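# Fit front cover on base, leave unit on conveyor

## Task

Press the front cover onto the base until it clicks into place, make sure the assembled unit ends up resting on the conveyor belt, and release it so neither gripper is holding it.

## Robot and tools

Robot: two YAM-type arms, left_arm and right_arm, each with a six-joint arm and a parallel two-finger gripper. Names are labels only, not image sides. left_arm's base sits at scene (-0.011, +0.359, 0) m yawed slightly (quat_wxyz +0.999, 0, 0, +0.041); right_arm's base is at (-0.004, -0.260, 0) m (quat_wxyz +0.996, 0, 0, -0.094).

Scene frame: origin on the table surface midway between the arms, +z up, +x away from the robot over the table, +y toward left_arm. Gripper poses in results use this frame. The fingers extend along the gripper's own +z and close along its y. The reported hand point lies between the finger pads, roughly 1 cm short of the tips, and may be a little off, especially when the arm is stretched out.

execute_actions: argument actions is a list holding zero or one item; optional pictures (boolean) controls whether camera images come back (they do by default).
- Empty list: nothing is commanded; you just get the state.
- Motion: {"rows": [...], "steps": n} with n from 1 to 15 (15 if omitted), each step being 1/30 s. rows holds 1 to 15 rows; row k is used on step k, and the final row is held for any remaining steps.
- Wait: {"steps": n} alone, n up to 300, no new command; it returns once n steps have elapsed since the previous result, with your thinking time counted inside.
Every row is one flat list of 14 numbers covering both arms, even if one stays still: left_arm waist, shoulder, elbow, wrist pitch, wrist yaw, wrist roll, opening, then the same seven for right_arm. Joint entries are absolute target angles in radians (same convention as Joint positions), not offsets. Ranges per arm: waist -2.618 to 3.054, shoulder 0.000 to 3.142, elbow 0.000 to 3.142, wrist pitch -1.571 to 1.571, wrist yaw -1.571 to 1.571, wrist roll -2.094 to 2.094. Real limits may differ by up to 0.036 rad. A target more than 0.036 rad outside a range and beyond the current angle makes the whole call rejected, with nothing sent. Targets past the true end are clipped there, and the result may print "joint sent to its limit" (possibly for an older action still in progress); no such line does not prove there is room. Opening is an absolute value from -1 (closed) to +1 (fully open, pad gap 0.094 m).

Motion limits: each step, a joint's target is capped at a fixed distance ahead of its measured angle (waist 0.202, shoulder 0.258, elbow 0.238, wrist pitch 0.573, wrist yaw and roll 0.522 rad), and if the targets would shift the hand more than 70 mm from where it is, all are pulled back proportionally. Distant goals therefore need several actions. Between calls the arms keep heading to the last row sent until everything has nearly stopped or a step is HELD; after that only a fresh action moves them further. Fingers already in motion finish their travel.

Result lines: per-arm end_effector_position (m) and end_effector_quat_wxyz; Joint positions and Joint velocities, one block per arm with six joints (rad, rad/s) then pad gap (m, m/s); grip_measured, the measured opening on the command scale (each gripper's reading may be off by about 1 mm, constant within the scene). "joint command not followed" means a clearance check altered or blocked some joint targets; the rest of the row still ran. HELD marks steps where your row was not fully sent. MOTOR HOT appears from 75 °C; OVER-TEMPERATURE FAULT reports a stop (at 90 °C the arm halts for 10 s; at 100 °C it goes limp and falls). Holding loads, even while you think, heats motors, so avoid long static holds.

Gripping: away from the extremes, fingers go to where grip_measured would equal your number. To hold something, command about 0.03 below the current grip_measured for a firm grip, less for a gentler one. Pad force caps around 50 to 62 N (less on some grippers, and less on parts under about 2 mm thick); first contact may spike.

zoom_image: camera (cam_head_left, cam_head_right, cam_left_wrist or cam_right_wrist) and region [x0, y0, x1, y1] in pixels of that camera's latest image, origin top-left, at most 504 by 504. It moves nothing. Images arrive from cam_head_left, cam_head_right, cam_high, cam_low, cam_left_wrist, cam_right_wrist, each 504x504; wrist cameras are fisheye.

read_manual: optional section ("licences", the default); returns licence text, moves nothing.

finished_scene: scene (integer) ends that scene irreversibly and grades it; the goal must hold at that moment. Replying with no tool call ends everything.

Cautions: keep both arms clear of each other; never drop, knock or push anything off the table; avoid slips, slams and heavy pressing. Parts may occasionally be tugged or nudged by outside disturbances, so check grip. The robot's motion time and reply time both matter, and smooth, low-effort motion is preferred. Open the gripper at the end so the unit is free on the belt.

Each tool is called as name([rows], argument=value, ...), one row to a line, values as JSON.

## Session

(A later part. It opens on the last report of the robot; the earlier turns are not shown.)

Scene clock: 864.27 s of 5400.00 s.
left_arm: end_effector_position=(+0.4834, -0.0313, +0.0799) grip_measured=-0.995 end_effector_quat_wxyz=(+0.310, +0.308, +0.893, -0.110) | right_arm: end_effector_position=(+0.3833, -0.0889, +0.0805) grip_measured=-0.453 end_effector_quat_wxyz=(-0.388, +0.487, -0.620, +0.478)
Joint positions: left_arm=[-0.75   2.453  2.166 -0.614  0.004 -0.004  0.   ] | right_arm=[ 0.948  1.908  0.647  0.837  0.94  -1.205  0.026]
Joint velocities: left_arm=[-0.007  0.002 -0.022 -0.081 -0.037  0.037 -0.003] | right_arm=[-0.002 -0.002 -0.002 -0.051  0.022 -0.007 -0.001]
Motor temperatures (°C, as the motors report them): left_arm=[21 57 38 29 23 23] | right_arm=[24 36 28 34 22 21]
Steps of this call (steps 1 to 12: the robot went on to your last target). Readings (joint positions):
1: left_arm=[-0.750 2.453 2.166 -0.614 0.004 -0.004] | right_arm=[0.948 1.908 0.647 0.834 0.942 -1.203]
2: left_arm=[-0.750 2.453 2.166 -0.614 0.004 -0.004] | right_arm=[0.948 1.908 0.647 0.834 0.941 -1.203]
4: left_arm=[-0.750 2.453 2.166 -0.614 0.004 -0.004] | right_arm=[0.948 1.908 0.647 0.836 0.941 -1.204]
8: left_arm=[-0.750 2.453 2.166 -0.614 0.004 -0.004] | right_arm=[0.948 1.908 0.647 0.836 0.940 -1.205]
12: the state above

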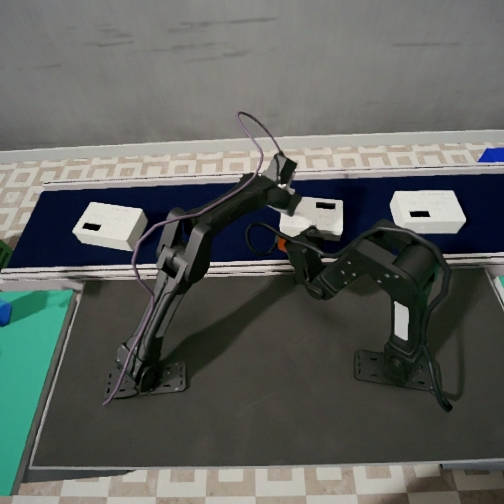

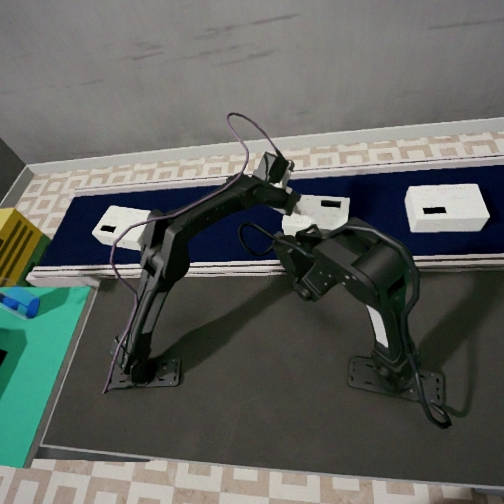

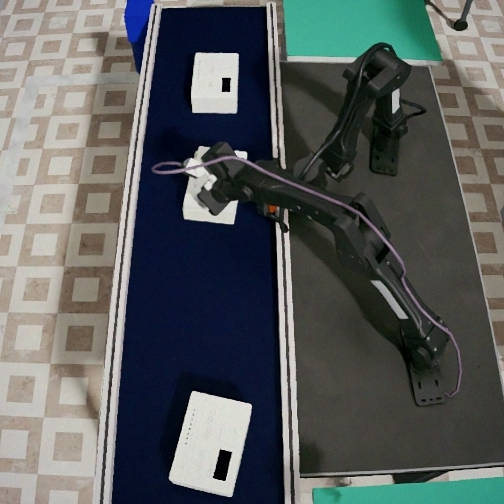

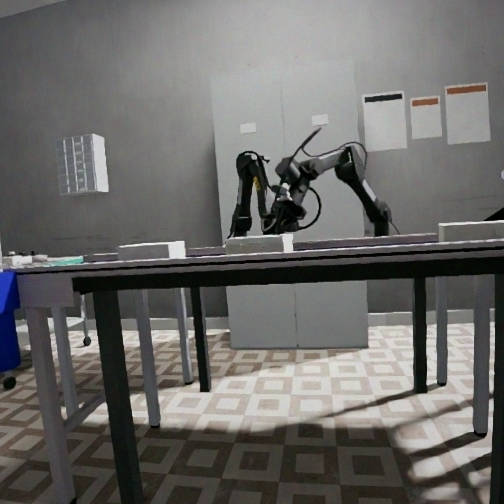

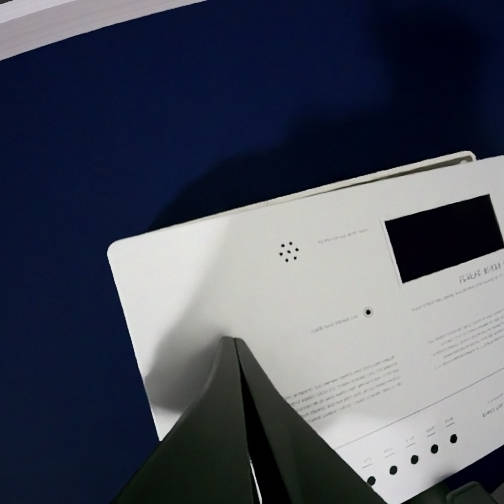

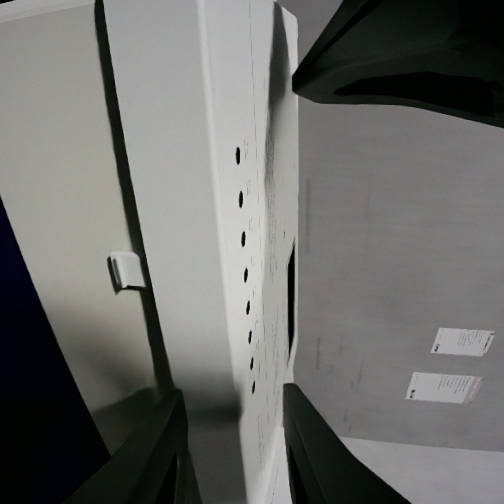

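execute_actions([
  {"rows":[[-0.75,2.455,2.19,-0.625,0,0,-1,0.942,1.928,0.671,0.85,0.935,-1.2,-0.45],[-0.75,2.455,2.19,-0.625,0,0,-1,0.942,1.933,0.671,0.85,0.935,-1.2,-0.45],[-0.75,2.455,2.19,-0.625,0,0,-1,0.942,1.938,0.671,0.85,0.935,-1.2,-0.45]],"steps":15},
])

Scene clock: 870.97 s of 5400.00 s.
left_arm: end_effector_position=(+0.4834, -0.0313, +0.0799) grip_measured=-0.995 end_effector_quat_wxyz=(+0.310, +0.308, +0.893, -0.110) | right_arm: end_effector_position=(+0.3830, -0.0891, +0.0736) grip_measured=-0.453 end_effector_quat_wxyz=(-0.382, +0.492, -0.619, +0.478)
Joint positions: left_arm=[-0.75   2.453  2.166 -0.614  0.004 -0.004  0.   ] | right_arm=[ 0.948  1.928  0.647  0.841  0.939 -1.205  0.026]
Joint velocities: left_arm=[ 0.007 -0.017 -0.007  0.037  0.037 -0.051 -0.001] | right_arm=[-0.017  0.002 -0.007  0.037  0.022  0.007  0.001]
Motor temperatures (°C, as the motors report them): left_arm=[21 57 38 29 23 23] | right_arm=[24 35 28 34 22 21]
Steps of this call (steps 1 to 15: the robot went on to your last target; steps 16 to 90: nothing new was sent; then 3.20 s passed at rest; steps 91 to 105: all 15 steps of this action). Readings (joint positions):
91: left_arm=[-0.750 2.453 2.166 -0.614 0.004 -0.004] | right_arm=[0.948 1.908 0.647 0.837 0.939 -1.205]
92: left_arm=[-0.750 2.453 2.166 -0.614 0.004 -0.004] | right_arm=[0.948 1.909 0.647 0.838 0.939 -1.205]
94: left_arm=[-0.750 2.453 2.166 -0.614 0.004 -0.004] | right_arm=[0.948 1.916 0.647 0.841 0.939 -1.205]
98: left_arm=[-0.750 2.453 2.166 -0.614 0.004 -0.004] | right_arm=[0.948 1.927 0.647 0.841 0.939 -1.205]
105: the state above

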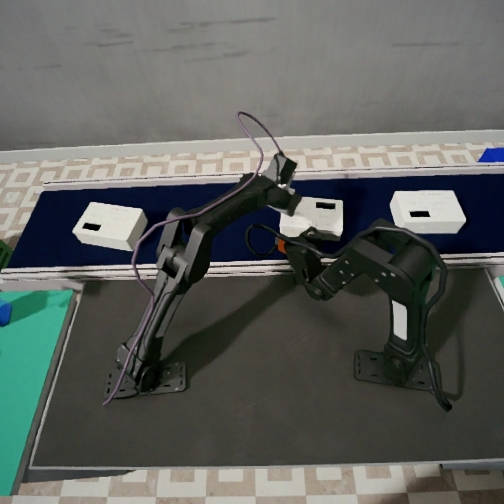

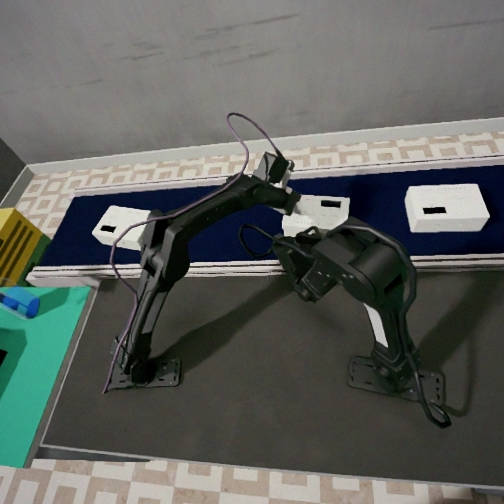

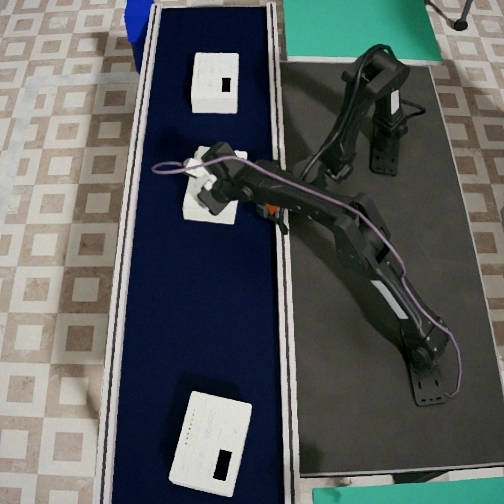

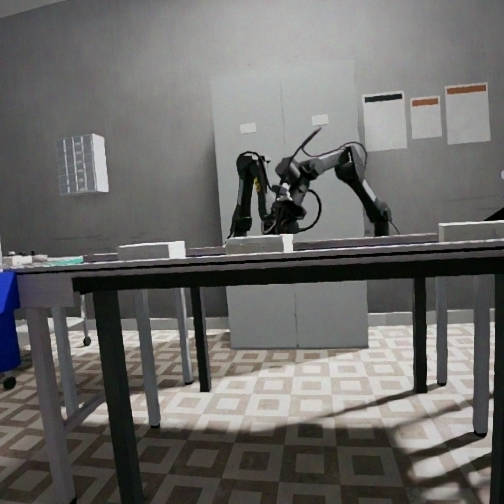

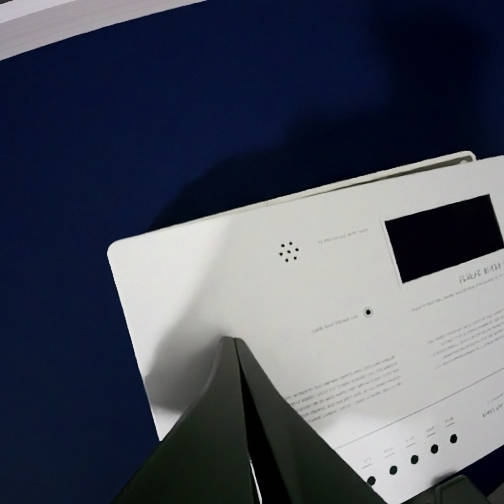

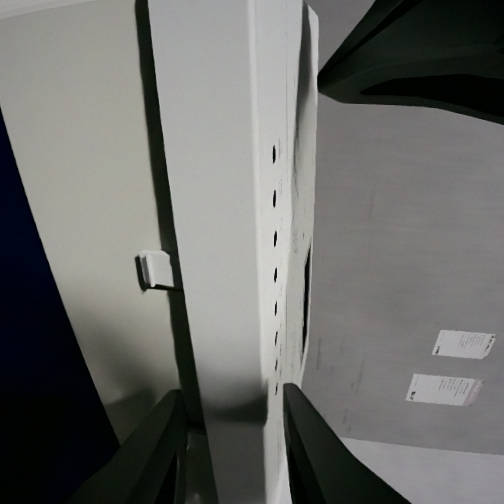

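execute_actions([
  {"rows":[[-0.75,2.455,2.19,-0.625,0,0,-1,0.939,1.94,0.673,0.854,0.932,-1.207,-0.45],[-0.75,2.455,2.19,-0.625,0,0,-1,0.936,1.942,0.675,0.857,0.929,-1.209,-0.45],[-0.75,2.455,2.19,-0.625,0,0,-1,0.933,1.944,0.677,0.86,0.926,-1.211,-0.45],[-0.75,2.455,2.19,-0.625,0,0,-1,0.93,1.946,0.678,0.863,0.924,-1.213,-0.45],[-0.75,2.455,2.19,-0.625,0,0,-1,0.927,1.948,0.68,0.866,0.922,-1.215,-0.45],[-0.75,2.455,2.19,-0.625,0,0,-1,0.924,1.95,0.681,0.869,0.919,-1.217,-0.45],[-0.75,2.455,2.19,-0.625,0,0,-1,0.92,1.952,0.682,0.872,0.916,-1.22,-0.45]],"steps":15},
], pictures=false)

execute_actions([
  {"steps":10},
])

Scene clock: 880.30 s of 5400.00 s.
left_arm: end_effector_position=(+0.4834, -0.0313, +0.0799) grip_measured=-0.995 end_effector_quat_wxyz=(+0.310, +0.308, +0.893, -0.110) | right_arm: end_effector_position=(+0.3898, -0.0925, +0.0740) grip_measured=-0.453 end_effector_quat_wxyz=(-0.383, +0.489, -0.620, +0.479)
Joint positions: left_arm=[-0.75   2.453  2.166 -0.614  0.004 -0.004  0.   ] | right_arm=[ 0.926  1.939  0.658  0.857  0.922 -1.219  0.026]
Joint velocities: left_arm=[ 0.007 -0.007 -0.027 -0.081  0.037 -0.037  0.   ] | right_arm=[-0.022 -0.012 -0.032 -0.022 -0.051 -0.022 -0.   ]
Motor temperatures (°C, as the motors report them): left_arm=[21 57 39 29 23 23] | right_arm=[24 35 28 34 22 21]
Steps of this call (steps 1 to 15: the robot went on to your last target; steps 16 to 90: nothing new was sent; then 5.83 s passed at rest; steps 91 to 105: all 15 steps of this action). Readings (joint positions):
91: left_arm=[-0.750 2.453 2.166 -0.614 0.004 -0.004] | right_arm=[0.948 1.928 0.647 0.841 0.938 -1.205]
92: left_arm=[-0.750 2.453 2.166 -0.614 0.004 -0.004] | right_arm=[0.947 1.928 0.647 0.841 0.937 -1.206]
94: left_arm=[-0.750 2.453 2.166 -0.614 0.004 -0.004] | right_arm=[0.944 1.928 0.647 0.844 0.934 -1.208]
98: left_arm=[-0.750 2.453 2.166 -0.614 0.004 -0.004] | right_arm=[0.931 1.932 0.652 0.851 0.928 -1.214]
105: the state above

Scene clock: 880.63 s of 5400.00 s.
left_arm: end_effector_position=(+0.4834, -0.0313, +0.0799) grip_measured=-0.995 end_effector_quat_wxyz=(+0.310, +0.308, +0.893, -0.110) | right_arm: end_effector_position=(+0.3899, -0.0921, +0.0741) grip_measured=-0.453 end_effector_quat_wxyz=(-0.383, +0.490, -0.620, +0.478)
Joint positions: left_arm=[-0.75   2.453  2.166 -0.614  0.004 -0.004  0.   ] | right_arm=[ 0.926  1.939  0.658  0.859  0.921 -1.22   0.026]
Joint velocities: left_arm=[-0.012 -0.002 -0.007 -0.022 -0.007 -0.081  0.001] | right_arm=[-0.002 -0.002  0.007 -0.051  0.022 -0.037  0.001]
Motor temperatures (°C, as the motors report them): left_arm=[21 57 39 29 23 23] | right_arm=[24 35 28 34 22 21]
Steps of this call (steps 1 to 10: the robot went on to your last target). Readings (joint positions):
1: left_arm=[-0.750 2.453 2.166 -0.614 0.004 -0.004] | right_arm=[0.926 1.939 0.658 0.858 0.922 -1.219]
2: left_arm=[-0.750 2.453 2.166 -0.614 0.004 -0.004] | right_arm=[0.926 1.939 0.658 0.858 0.921 -1.220]
4: left_arm=[-0.750 2.453 2.166 -0.614 0.004 -0.004] | right_arm=[0.926 1.939 0.658 0.859 0.921 -1.220]
8: left_arm=[-0.750 2.453 2.166 -0.614 0.004 -0.004] | right_arm=[0.926 1.939 0.658 0.859 0.921 -1.220]
10: the state above

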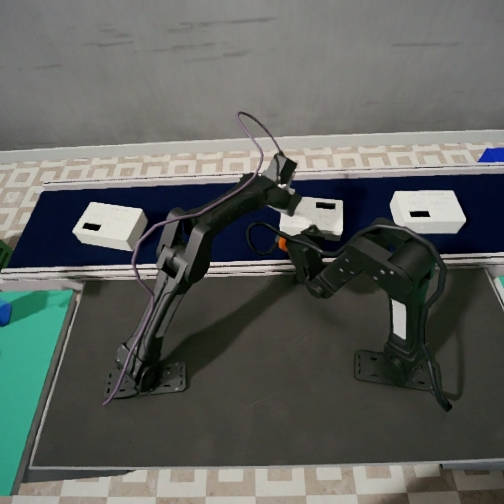

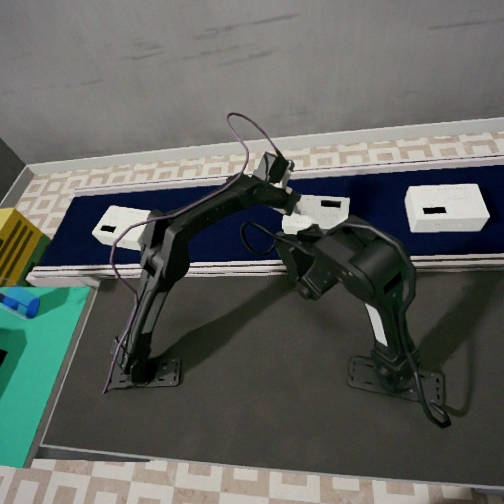

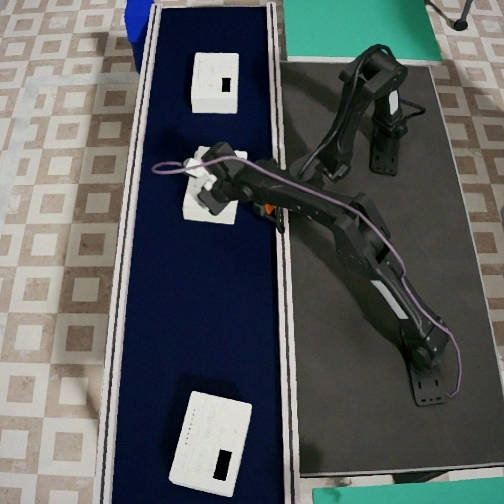

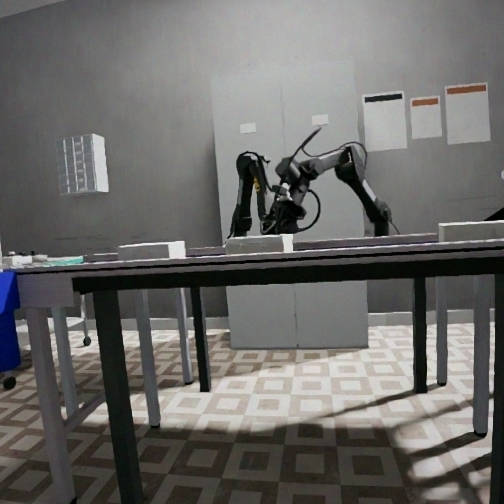

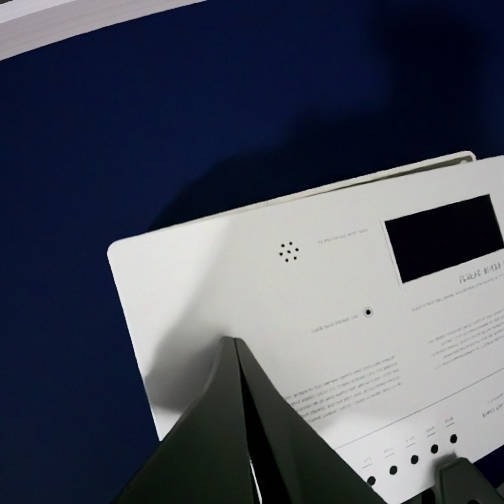

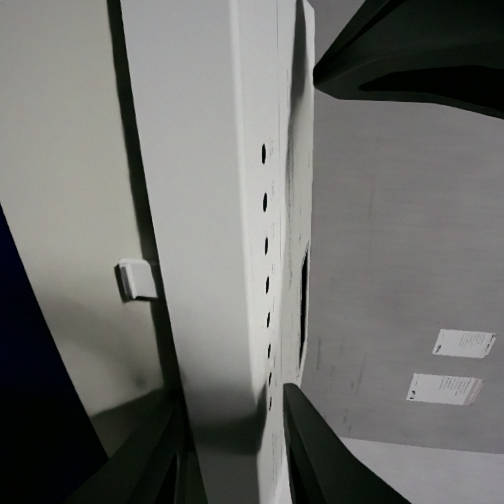

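zoom_image(camera="cam_right_wrist", region=[100, 320, 330, 504])

Region (100, 320, 330, 504) of cam_right_wrist's 504x504 image, scaled by 2.191, with more detail than that image has; it fills the top 403 rows of this view, and the rest is white.

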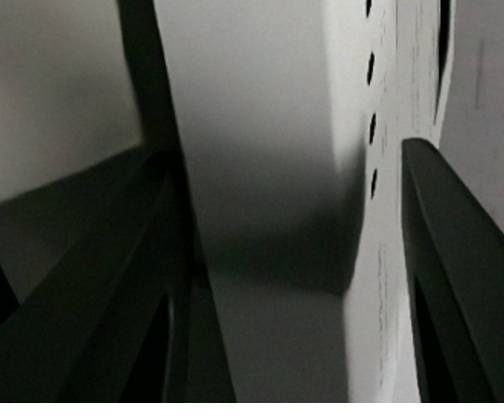

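execute_actions([
  {"rows":[[-0.75,2.455,2.19,-0.625,0,0,-1,0.92,1.952,0.682,0.872,0.916,-1.22,-0.5],[-0.75,2.455,2.19,-0.625,0,0,-1,0.92,1.952,0.682,0.872,0.916,-1.22,-0.53],[-0.75,2.455,2.19,-0.625,0,0,-1,0.92,1.952,0.682,0.872,0.916,-1.22,-0.56],[-0.75,2.455,2.19,-0.625,0,0,-1,0.92,1.952,0.682,0.872,0.916,-1.22,-0.59],[-0.75,2.455,2.19,-0.625,0,0,-1,0.92,1.952,0.682,0.872,0.916,-1.22,-0.61],[-0.75,2.455,2.19,-0.625,0,0,-1,0.92,1.952,0.682,0.872,0.916,-1.22,-0.63],[-0.75,2.455,2.19,-0.625,0,0,-1,0.92,1.952,0.682,0.872,0.916,-1.22,-0.65]],"steps":15},
])

Scene clock: 892.30 s of 5400.00 s.
left_arm: end_effector_position=(+0.4834, -0.0313, +0.0799) grip_measured=-0.995 end_effector_quat_wxyz=(+0.310, +0.308, +0.893, -0.110) | right_arm: end_effector_position=(+0.3900, -0.0919, +0.0740) grip_measured=-0.625 end_effector_quat_wxyz=(-0.384, +0.490, -0.620, +0.478)
Joint positions: left_arm=[-0.75   2.453  2.166 -0.614  0.004 -0.004  0.   ] | right_arm=[ 0.926  1.939  0.658  0.859  0.919 -1.221  0.018]
Joint velocities: left_arm=[-0.007 -0.002 -0.002 -0.051 -0.007 -0.007  0.001] | right_arm=[-0.002  0.017  0.012  0.037 -0.066  0.007  0.001]
Motor temperatures (°C, as the motors report them): left_arm=[21 58 39 29 23 23] | right_arm=[24 35 28 35 22 21]
Steps of this call (steps 1 to 15: the robot went on to your last target; steps 16 to 90: nothing new was sent; then 8.17 s passed at rest; steps 91 to 105: all 15 steps of this action). Readings (joint positions):
91: left_arm=[-0.750 2.453 2.166 -0.614 0.004 -0.004] | right_arm=[0.926 1.939 0.658 0.859 0.920 -1.220]
92: left_arm=[-0.750 2.453 2.166 -0.614 0.004 -0.004] | right_arm=[0.926 1.939 0.658 0.859 0.920 -1.220]
94: left_arm=[-0.750 2.453 2.166 -0.614 0.004 -0.004] | right_arm=[0.926 1.939 0.658 0.859 0.919 -1.221]
98: left_arm=[-0.750 2.453 2.166 -0.614 0.004 -0.004] | right_arm=[0.926 1.939 0.658 0.859 0.919 -1.221]
105: the state above

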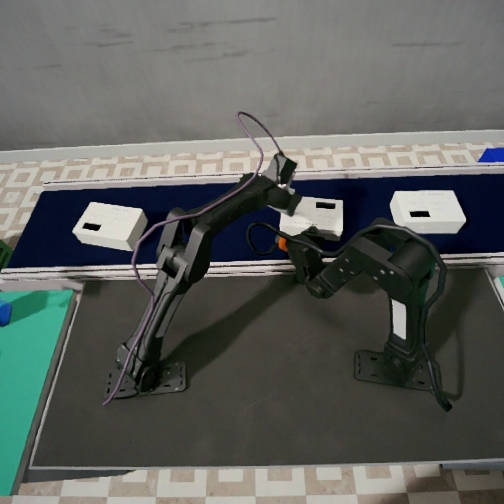

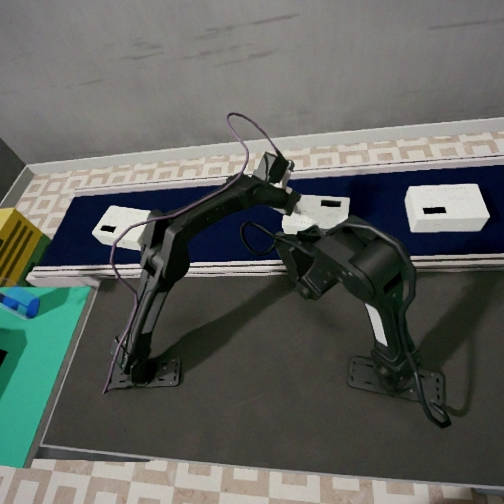

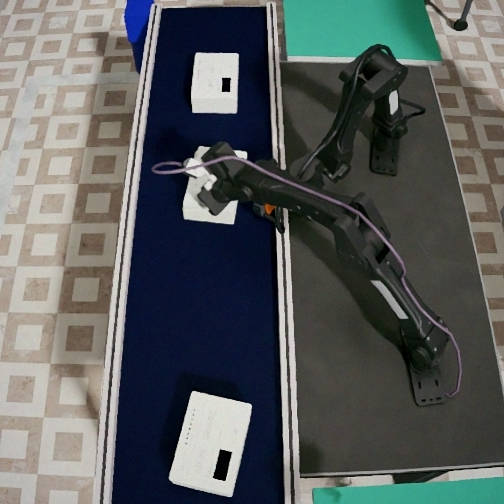

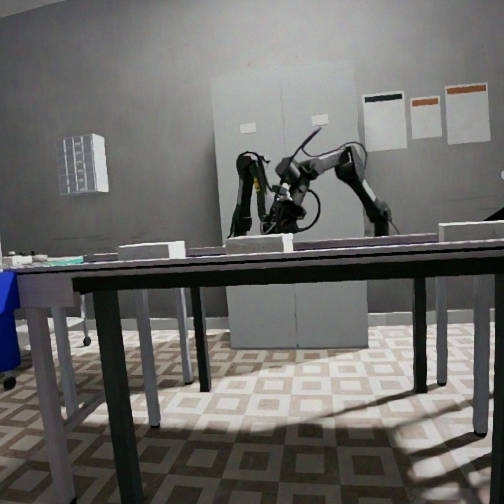

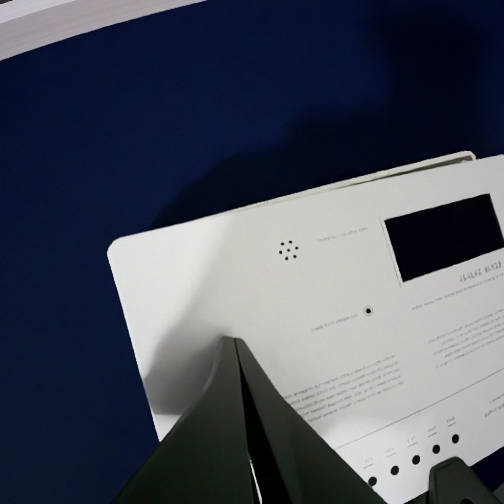

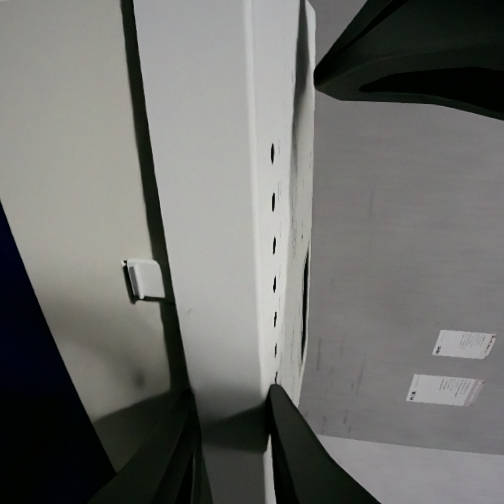

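execute_actions([
  {"rows":[[-0.75,2.44,2.19,-0.625,0,0,-1,0.92,1.94,0.682,0.872,0.916,-1.22,-0.66],[-0.75,2.43,2.19,-0.625,0,0,-1,0.92,1.93,0.682,0.872,0.916,-1.22,-0.66],[-0.75,2.42,2.19,-0.625,0,0,-1,0.92,1.925,0.682,0.872,0.916,-1.22,-0.66],[-0.75,2.41,2.19,-0.625,0,0,-1,0.92,1.92,0.682,0.872,0.916,-1.22,-0.66],[-0.75,2.40,2.19,-0.625,0,0,-1,0.92,1.916,0.682,0.872,0.916,-1.22,-0.66],[-0.75,2.40,2.19,-0.625,0,0,-1,0.92,1.912,0.682,0.872,0.916,-1.22,-0.66],[-0.75,2.40,2.19,-0.625,0,0,-1,0.92,1.908,0.682,0.872,0.916,-1.22,-0.66],[-0.75,2.40,2.19,-0.625,0,0,-1,0.92,1.904,0.682,0.872,0.916,-1.22,-0.66],[-0.75,2.40,2.19,-0.625,0,0,-1,0.92,1.90,0.682,0.872,0.916,-1.22,-0.66],[-0.75,2.40,2.19,-0.625,0,0,-1,0.92,1.896,0.682,0.872,0.916,-1.22,-0.66],[-0.75,2.40,2.19,-0.625,0,0,-1,0.92,1.892,0.682,0.872,0.916,-1.22,-0.66],[-0.75,2.40,2.19,-0.625,0,0,-1,0.92,1.889,0.682,0.872,0.916,-1.22,-0.66]],"steps":15},
], pictures=false)

execute_actions([
  {"steps":10},
])

Scene clock: 907.33 s of 5400.00 s.
left_arm: end_effector_position=(+0.4834, -0.0313, +0.0994) grip_measured=-0.995 end_effector_quat_wxyz=(+0.322, +0.307, +0.888, -0.115) | right_arm: end_effector_position=(+0.3903, -0.0913, +0.0794) grip_measured=-0.625 end_effector_quat_wxyz=(-0.388, +0.488, -0.619, +0.477)
Joint positions: left_arm=[-0.75   2.419  2.166 -0.619  0.004 -0.004  0.   ] | right_arm=[ 0.926  1.924  0.658  0.856  0.917 -1.223  0.018]
Joint velocities: left_arm=[-0.002  0.007 -0.012 -0.022  0.081  0.051  0.   ] | right_arm=[ 0.012 -0.042 -0.017  0.022 -0.051  0.037 -0.001]
Motor temperatures (°C, as the motors report them): left_arm=[21 58 39 30 23 23] | right_arm=[24 34 28 35 22 21]
Steps of this call (steps 1 to 15: the robot went on to your last target; steps 16 to 90: nothing new was sent; then 11.53 s passed at rest; steps 91 to 105: all 15 steps of this action). Readings (joint positions):
91: left_arm=[-0.750 2.453 2.166 -0.614 0.004 -0.004] | right_arm=[0.926 1.939 0.658 0.859 0.919 -1.221]
92: left_arm=[-0.750 2.453 2.166 -0.614 0.004 -0.004] | right_arm=[0.926 1.939 0.658 0.859 0.919 -1.221]
94: left_arm=[-0.750 2.451 2.166 -0.615 0.004 -0.004] | right_arm=[0.926 1.939 0.658 0.859 0.919 -1.221]
98: left_arm=[-0.750 2.437 2.166 -0.619 0.004 -0.004] | right_arm=[0.926 1.939 0.658 0.859 0.919 -1.221]
105: the state above

Scene clock: 907.67 s of 5400.00 s.
left_arm: end_effector_position=(+0.4834, -0.0313, +0.0994) grip_measured=-0.995 end_effector_quat_wxyz=(+0.322, +0.307, +0.888, -0.115) | right_arm: end_effector_position=(+0.3903, -0.0913, +0.0796) grip_measured=-0.625 end_effector_quat_wxyz=(-0.388, +0.488, -0.619, +0.477)
Joint positions: left_arm=[-0.75   2.419  2.166 -0.619  0.004 -0.004  0.   ] | right_arm=[ 0.926  1.923  0.658  0.855  0.917 -1.223  0.018]
Joint velocities: left_arm=[ 0.002 -0.002  0.002  0.022 -0.007 -0.037  0.001] | right_arm=[-0.022  0.012 -0.012  0.095 -0.037 -0.037  0.   ]
Motor temperatures (°C, as the motors report them): left_arm=[21 59 39 30 23 23] | right_arm=[24 34 28 35 22 21]
Steps of this call (steps 1 to 10: the robot went on to your last target). Readings (joint positions):
1: left_arm=[-0.750 2.419 2.166 -0.619 0.004 -0.004] | right_arm=[0.926 1.923 0.658 0.856 0.917 -1.223]
2: left_arm=[-0.750 2.419 2.166 -0.619 0.004 -0.004] | right_arm=[0.926 1.923 0.658 0.855 0.917 -1.223]
4: left_arm=[-0.750 2.419 2.166 -0.619 0.004 -0.004] | right_arm=[0.926 1.923 0.658 0.855 0.917 -1.223]
8: left_arm=[-0.750 2.419 2.166 -0.619 0.004 -0.004] | right_arm=[0.926 1.923 0.658 0.855 0.917 -1.223]
10: the state above

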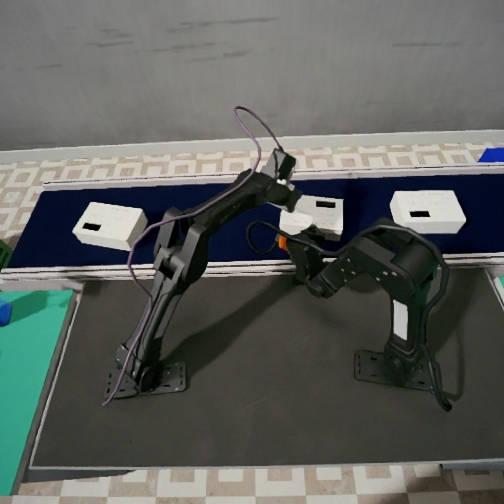

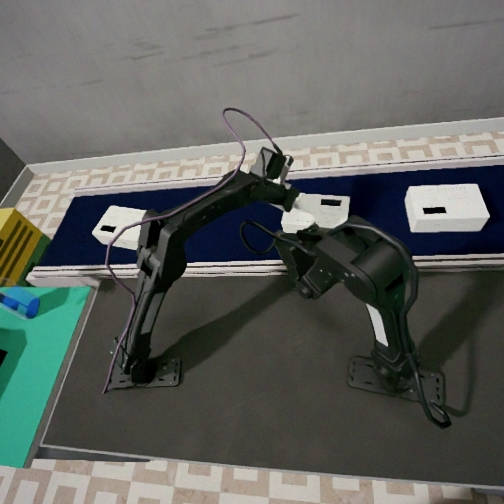

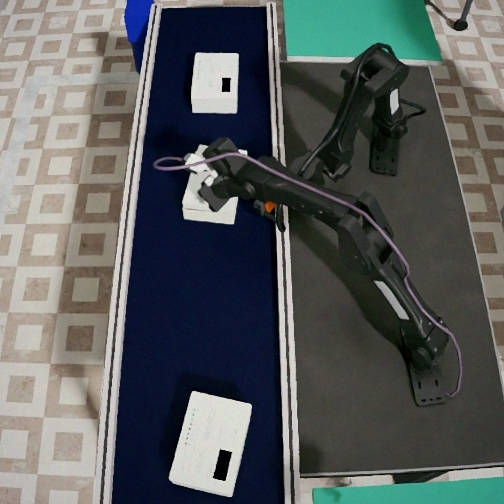

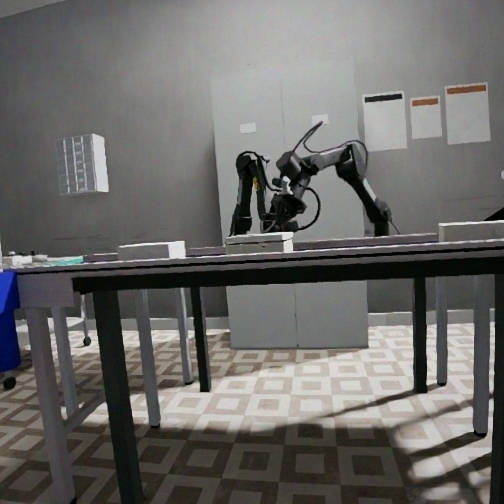

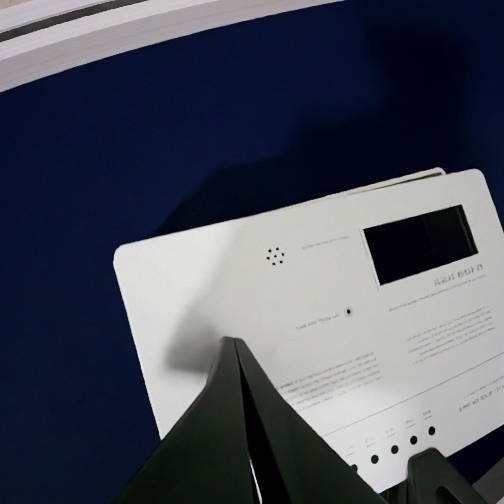

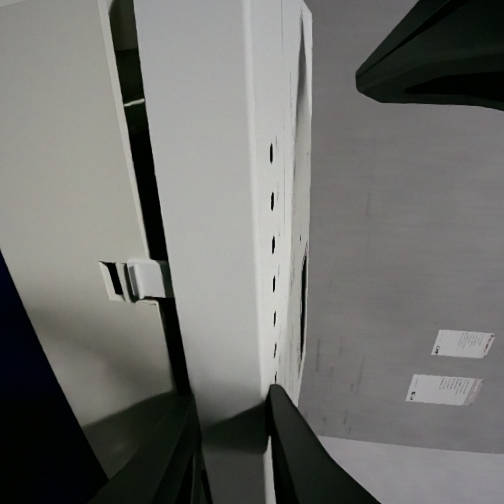

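execute_actions([
  {"rows":[[-0.75,2.385,2.19,-0.625,0,0,-1,0.92,1.886,0.682,0.872,0.916,-1.22,-0.66],[-0.75,2.385,2.19,-0.625,0,0,-1,0.92,1.883,0.682,0.872,0.916,-1.22,-0.66],[-0.75,2.385,2.19,-0.625,0,0,-1,0.92,1.88,0.682,0.872,0.916,-1.22,-0.66],[-0.75,2.385,2.19,-0.625,0,0,-1,0.92,1.877,0.682,0.872,0.916,-1.22,-0.66],[-0.75,2.385,2.19,-0.625,0,0,-1,0.92,1.874,0.682,0.872,0.916,-1.22,-0.66]],"steps":15},
])

zoom_image(camera="cam_low", region=[200, 200, 320, 270])

Scene clock: 916.40 s of 5400.00 s.
left_arm: end_effector_position=(+0.4834, -0.0313, +0.0994) grip_measured=-0.995 end_effector_quat_wxyz=(+0.322, +0.307, +0.888, -0.115) | right_arm: end_effector_position=(+0.3906, -0.0906, +0.0850) grip_measured=-0.625 end_effector_quat_wxyz=(-0.393, +0.485, -0.619, +0.476)
Joint positions: left_arm=[-0.75   2.419  2.166 -0.619  0.004 -0.004  0.   ] | right_arm=[ 0.926  1.907  0.658  0.851  0.914 -1.224  0.018]
Joint velocities: left_arm=[-0.002  0.012  0.012 -0.066 -0.007  0.022 -0.001] | right_arm=[ 0.012  0.002 -0.007  0.095 -0.051  0.022 -0.   ]
Motor temperatures (°C, as the motors report them): left_arm=[21 61 39 30 23 23] | right_arm=[24 36 29 35 22 21]
Steps of this call (steps 1 to 15: the robot went on to your last target; steps 16 to 90: nothing new was sent; then 5.23 s passed at rest; steps 91 to 105: all 15 steps of this action). Readings (joint positions):
91: left_arm=[-0.750 2.419 2.166 -0.619 0.004 -0.004] | right_arm=[0.926 1.923 0.658 0.855 0.917 -1.223]
92: left_arm=[-0.750 2.419 2.166 -0.619 0.004 -0.004] | right_arm=[0.926 1.923 0.658 0.855 0.917 -1.223]
94: left_arm=[-0.750 2.419 2.166 -0.619 0.004 -0.004] | right_arm=[0.926 1.922 0.658 0.855 0.917 -1.223]
98: left_arm=[-0.750 2.419 2.166 -0.619 0.004 -0.004] | right_arm=[0.926 1.911 0.658 0.851 0.917 -1.224]
105: the state above

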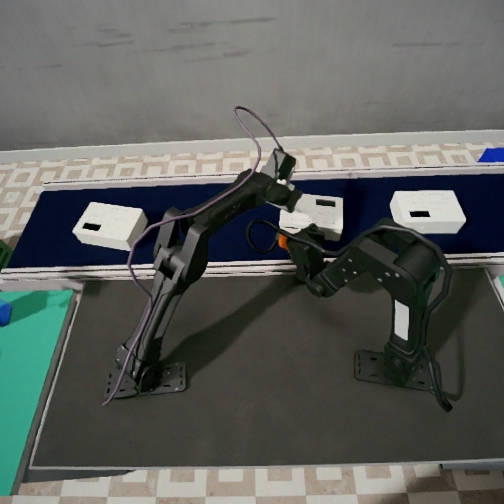

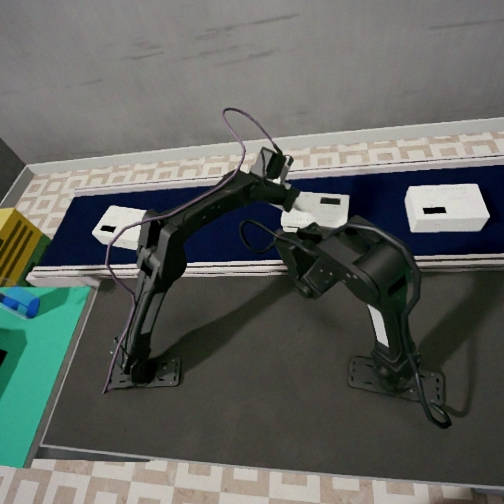

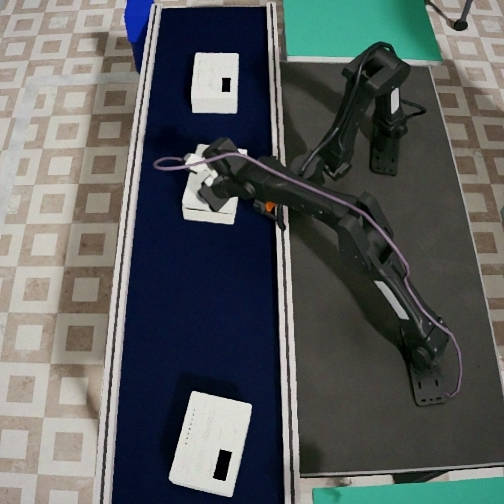

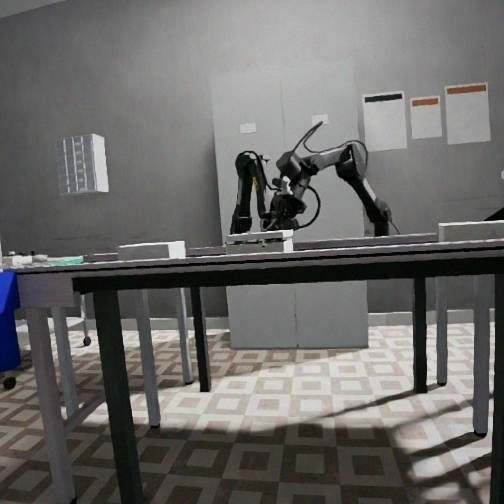

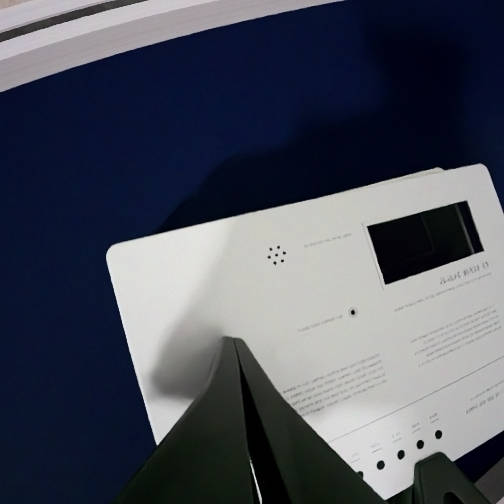

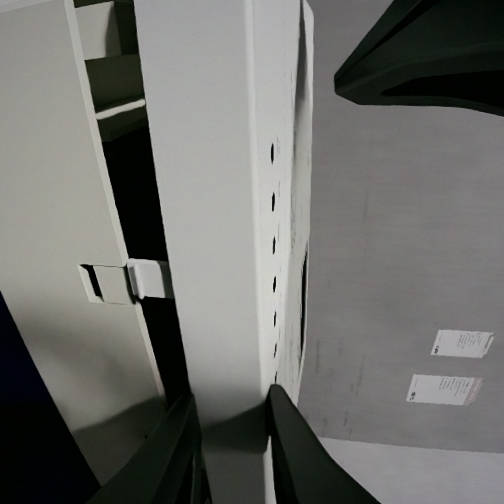

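Region (200, 200, 320, 270) of cam_low's 504x504 image, scaled by 4.200, with more detail than that image has; it fills the top 294 rows of this view, and the rest is white.

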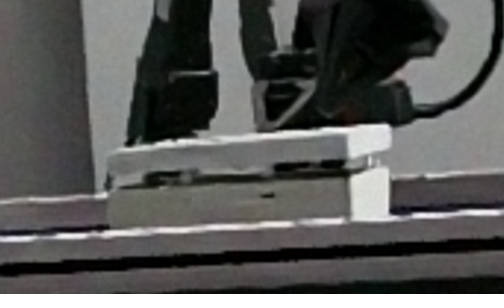

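execute_actions([
  {"rows":[[-0.75,2.37,2.19,-0.625,0,0,-1,0.92,1.87,0.67,0.876,0.91,-1.226,-0.66],[-0.75,2.37,2.19,-0.625,0,0,-1,0.918,1.866,0.66,0.88,0.906,-1.23,-0.66],[-0.75,2.37,2.19,-0.625,0,0,-1,0.916,1.866,0.65,0.883,0.902,-1.233,-0.66],[-0.75,2.37,2.19,-0.625,0,0,-1,0.914,1.866,0.646,0.886,0.898,-1.236,-0.66],[-0.75,2.37,2.19,-0.625,0,0,-1,0.912,1.866,0.644,0.889,0.894,-1.239,-0.66],[-0.75,2.37,2.19,-0.625,0,0,-1,0.91,1.866,0.642,0.892,0.89,-1.242,-0.66],[-0.75,2.37,2.19,-0.625,0,0,-1,0.908,1.866,0.64,0.895,0.886,-1.245,-0.66],[-0.75,2.37,2.19,-0.625,0,0,-1,0.906,1.866,0.638,0.898,0.882,-1.248,-0.66],[-0.75,2.37,2.19,-0.625,0,0,-1,0.904,1.866,0.636,0.90,0.878,-1.251,-0.66],[-0.75,2.37,2.19,-0.625,0,0,-1,0.902,1.866,0.634,0.902,0.874,-1.254,-0.66],[-0.75,2.37,2.19,-0.625,0,0,-1,0.899,1.866,0.633,0.904,0.87,-1.257,-0.66],[-0.75,2.37,2.19,-0.625,0,0,-1,0.897,1.866,0.632,0.906,0.867,-1.26,-0.66]],"steps":15},
], pictures=false)

execute_actions([
  {"steps":12},
])

Scene clock: 945.00 s of 5400.00 s.
left_arm: end_effector_position=(+0.4833, -0.0312, +0.1169) grip_measured=-0.995 end_effector_quat_wxyz=(+0.334, +0.305, +0.884, -0.119) | right_arm: end_effector_position=(+0.3932, -0.0940, +0.0846) grip_measured=-0.625 end_effector_quat_wxyz=(-0.394, +0.496, -0.612, +0.473)
Joint positions: left_arm=[-0.75   2.39   2.166 -0.621  0.004 -0.004  0.   ] | right_arm=[ 0.904  1.899  0.643  0.87   0.873 -1.255  0.018]
Joint velocities: left_arm=[-0.012 -0.002  0.017 -0.022 -0.007  0.022 -0.001] | right_arm=[-0.051  0.002 -0.002  0.007 -0.051 -0.066 -0.   ]
Motor temperatures (°C, as the motors report them): left_arm=[21 67 40 30 23 23] | right_arm=[24 37 29 35 22 21]
Steps of this call (steps 1 to 15: the robot went on to your last target; steps 16 to 90: nothing new was sent; then 25.10 s passed at rest; steps 91 to 105: all 15 steps of this action). Readings (joint positions):
91: left_arm=[-0.750 2.417 2.166 -0.620 0.004 -0.004] | right_arm=[0.926 1.907 0.658 0.851 0.913 -1.224]
92: left_arm=[-0.750 2.415 2.166 -0.621 0.004 -0.004] | right_arm=[0.926 1.907 0.658 0.851 0.911 -1.226]
94: left_arm=[-0.750 2.408 2.166 -0.621 0.004 -0.004] | right_arm=[0.925 1.907 0.658 0.852 0.907 -1.229]
98: left_arm=[-0.750 2.393 2.166 -0.621 0.004 -0.004] | right_arm=[0.918 1.907 0.657 0.857 0.894 -1.238]
105: the state above

Scene clock: 945.40 s of 5400.00 s.
left_arm: end_effector_position=(+0.4833, -0.0312, +0.1169) grip_measured=-0.995 end_effector_quat_wxyz=(+0.334, +0.305, +0.884, -0.119) | right_arm: end_effector_position=(+0.3932, -0.0936, +0.0843) grip_measured=-0.625 end_effector_quat_wxyz=(-0.394, +0.499, -0.610, +0.473)
Joint positions: left_arm=[-0.75   2.39   2.166 -0.621  0.004 -0.004  0.   ] | right_arm=[ 0.904  1.899  0.642  0.871  0.869 -1.261  0.018]
Joint velocities: left_arm=[-0.012  0.002  0.002 -0.022 -0.051 -0.066  0.001] | right_arm=[ 0.007  0.007 -0.002 -0.007  0.066 -0.022 -0.001]
Motor temperatures (°C, as the motors report them): left_arm=[21 67 40 30 23 23] | right_arm=[24 37 29 35 22 21]
Steps of this call (steps 1 to 12: the robot went on to your last target). Readings (joint positions):
1: left_arm=[-0.750 2.390 2.166 -0.621 0.004 -0.004] | right_arm=[0.904 1.899 0.642 0.870 0.872 -1.256]
2: left_arm=[-0.750 2.390 2.166 -0.621 0.004 -0.004] | right_arm=[0.904 1.899 0.642 0.870 0.871 -1.257]
4: left_arm=[-0.750 2.390 2.166 -0.621 0.004 -0.004] | right_arm=[0.904 1.899 0.642 0.870 0.869 -1.259]
8: left_arm=[-0.750 2.390 2.166 -0.621 0.004 -0.004] | right_arm=[0.904 1.899 0.642 0.871 0.869 -1.260]
12: the state above

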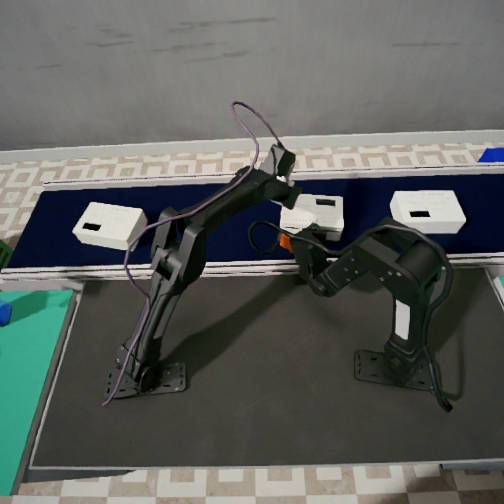

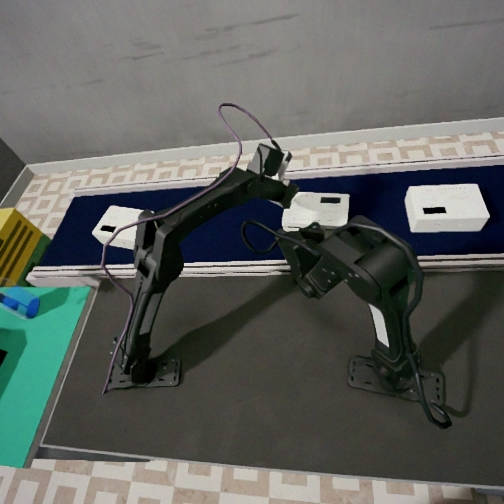

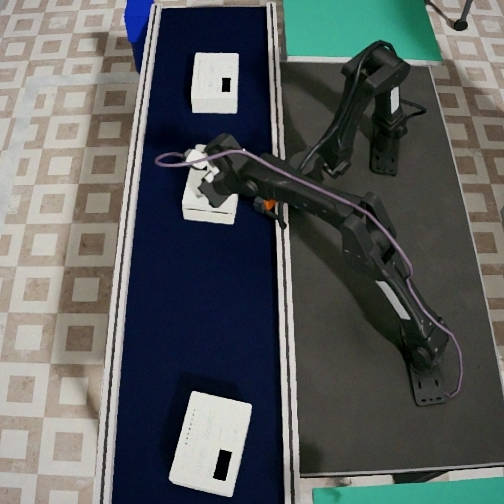

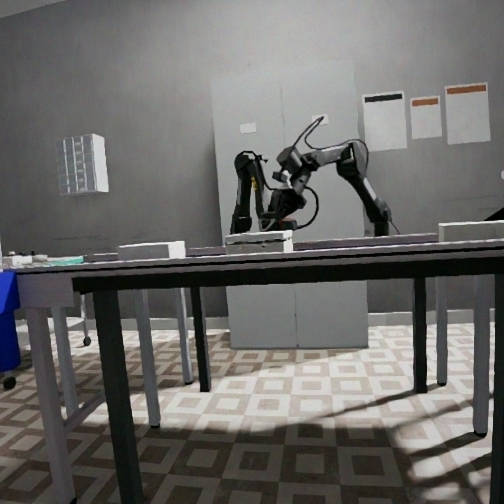

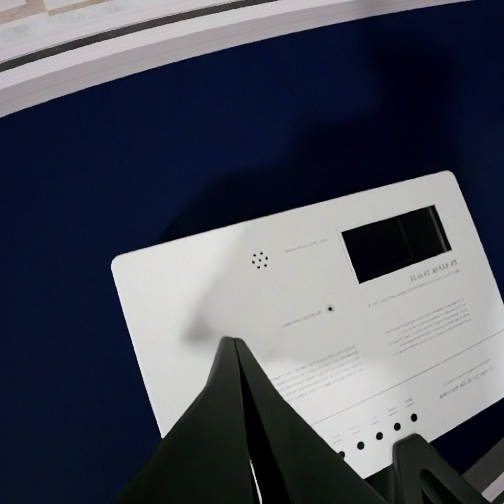

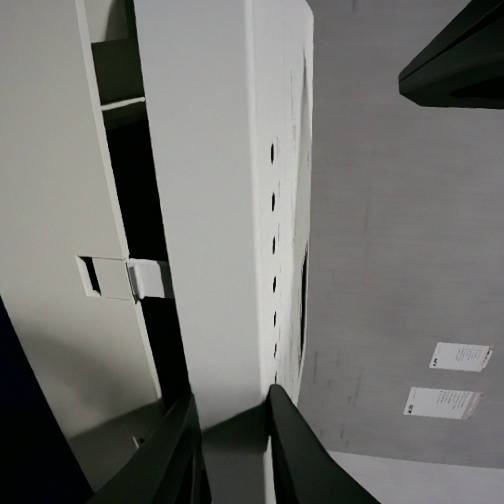

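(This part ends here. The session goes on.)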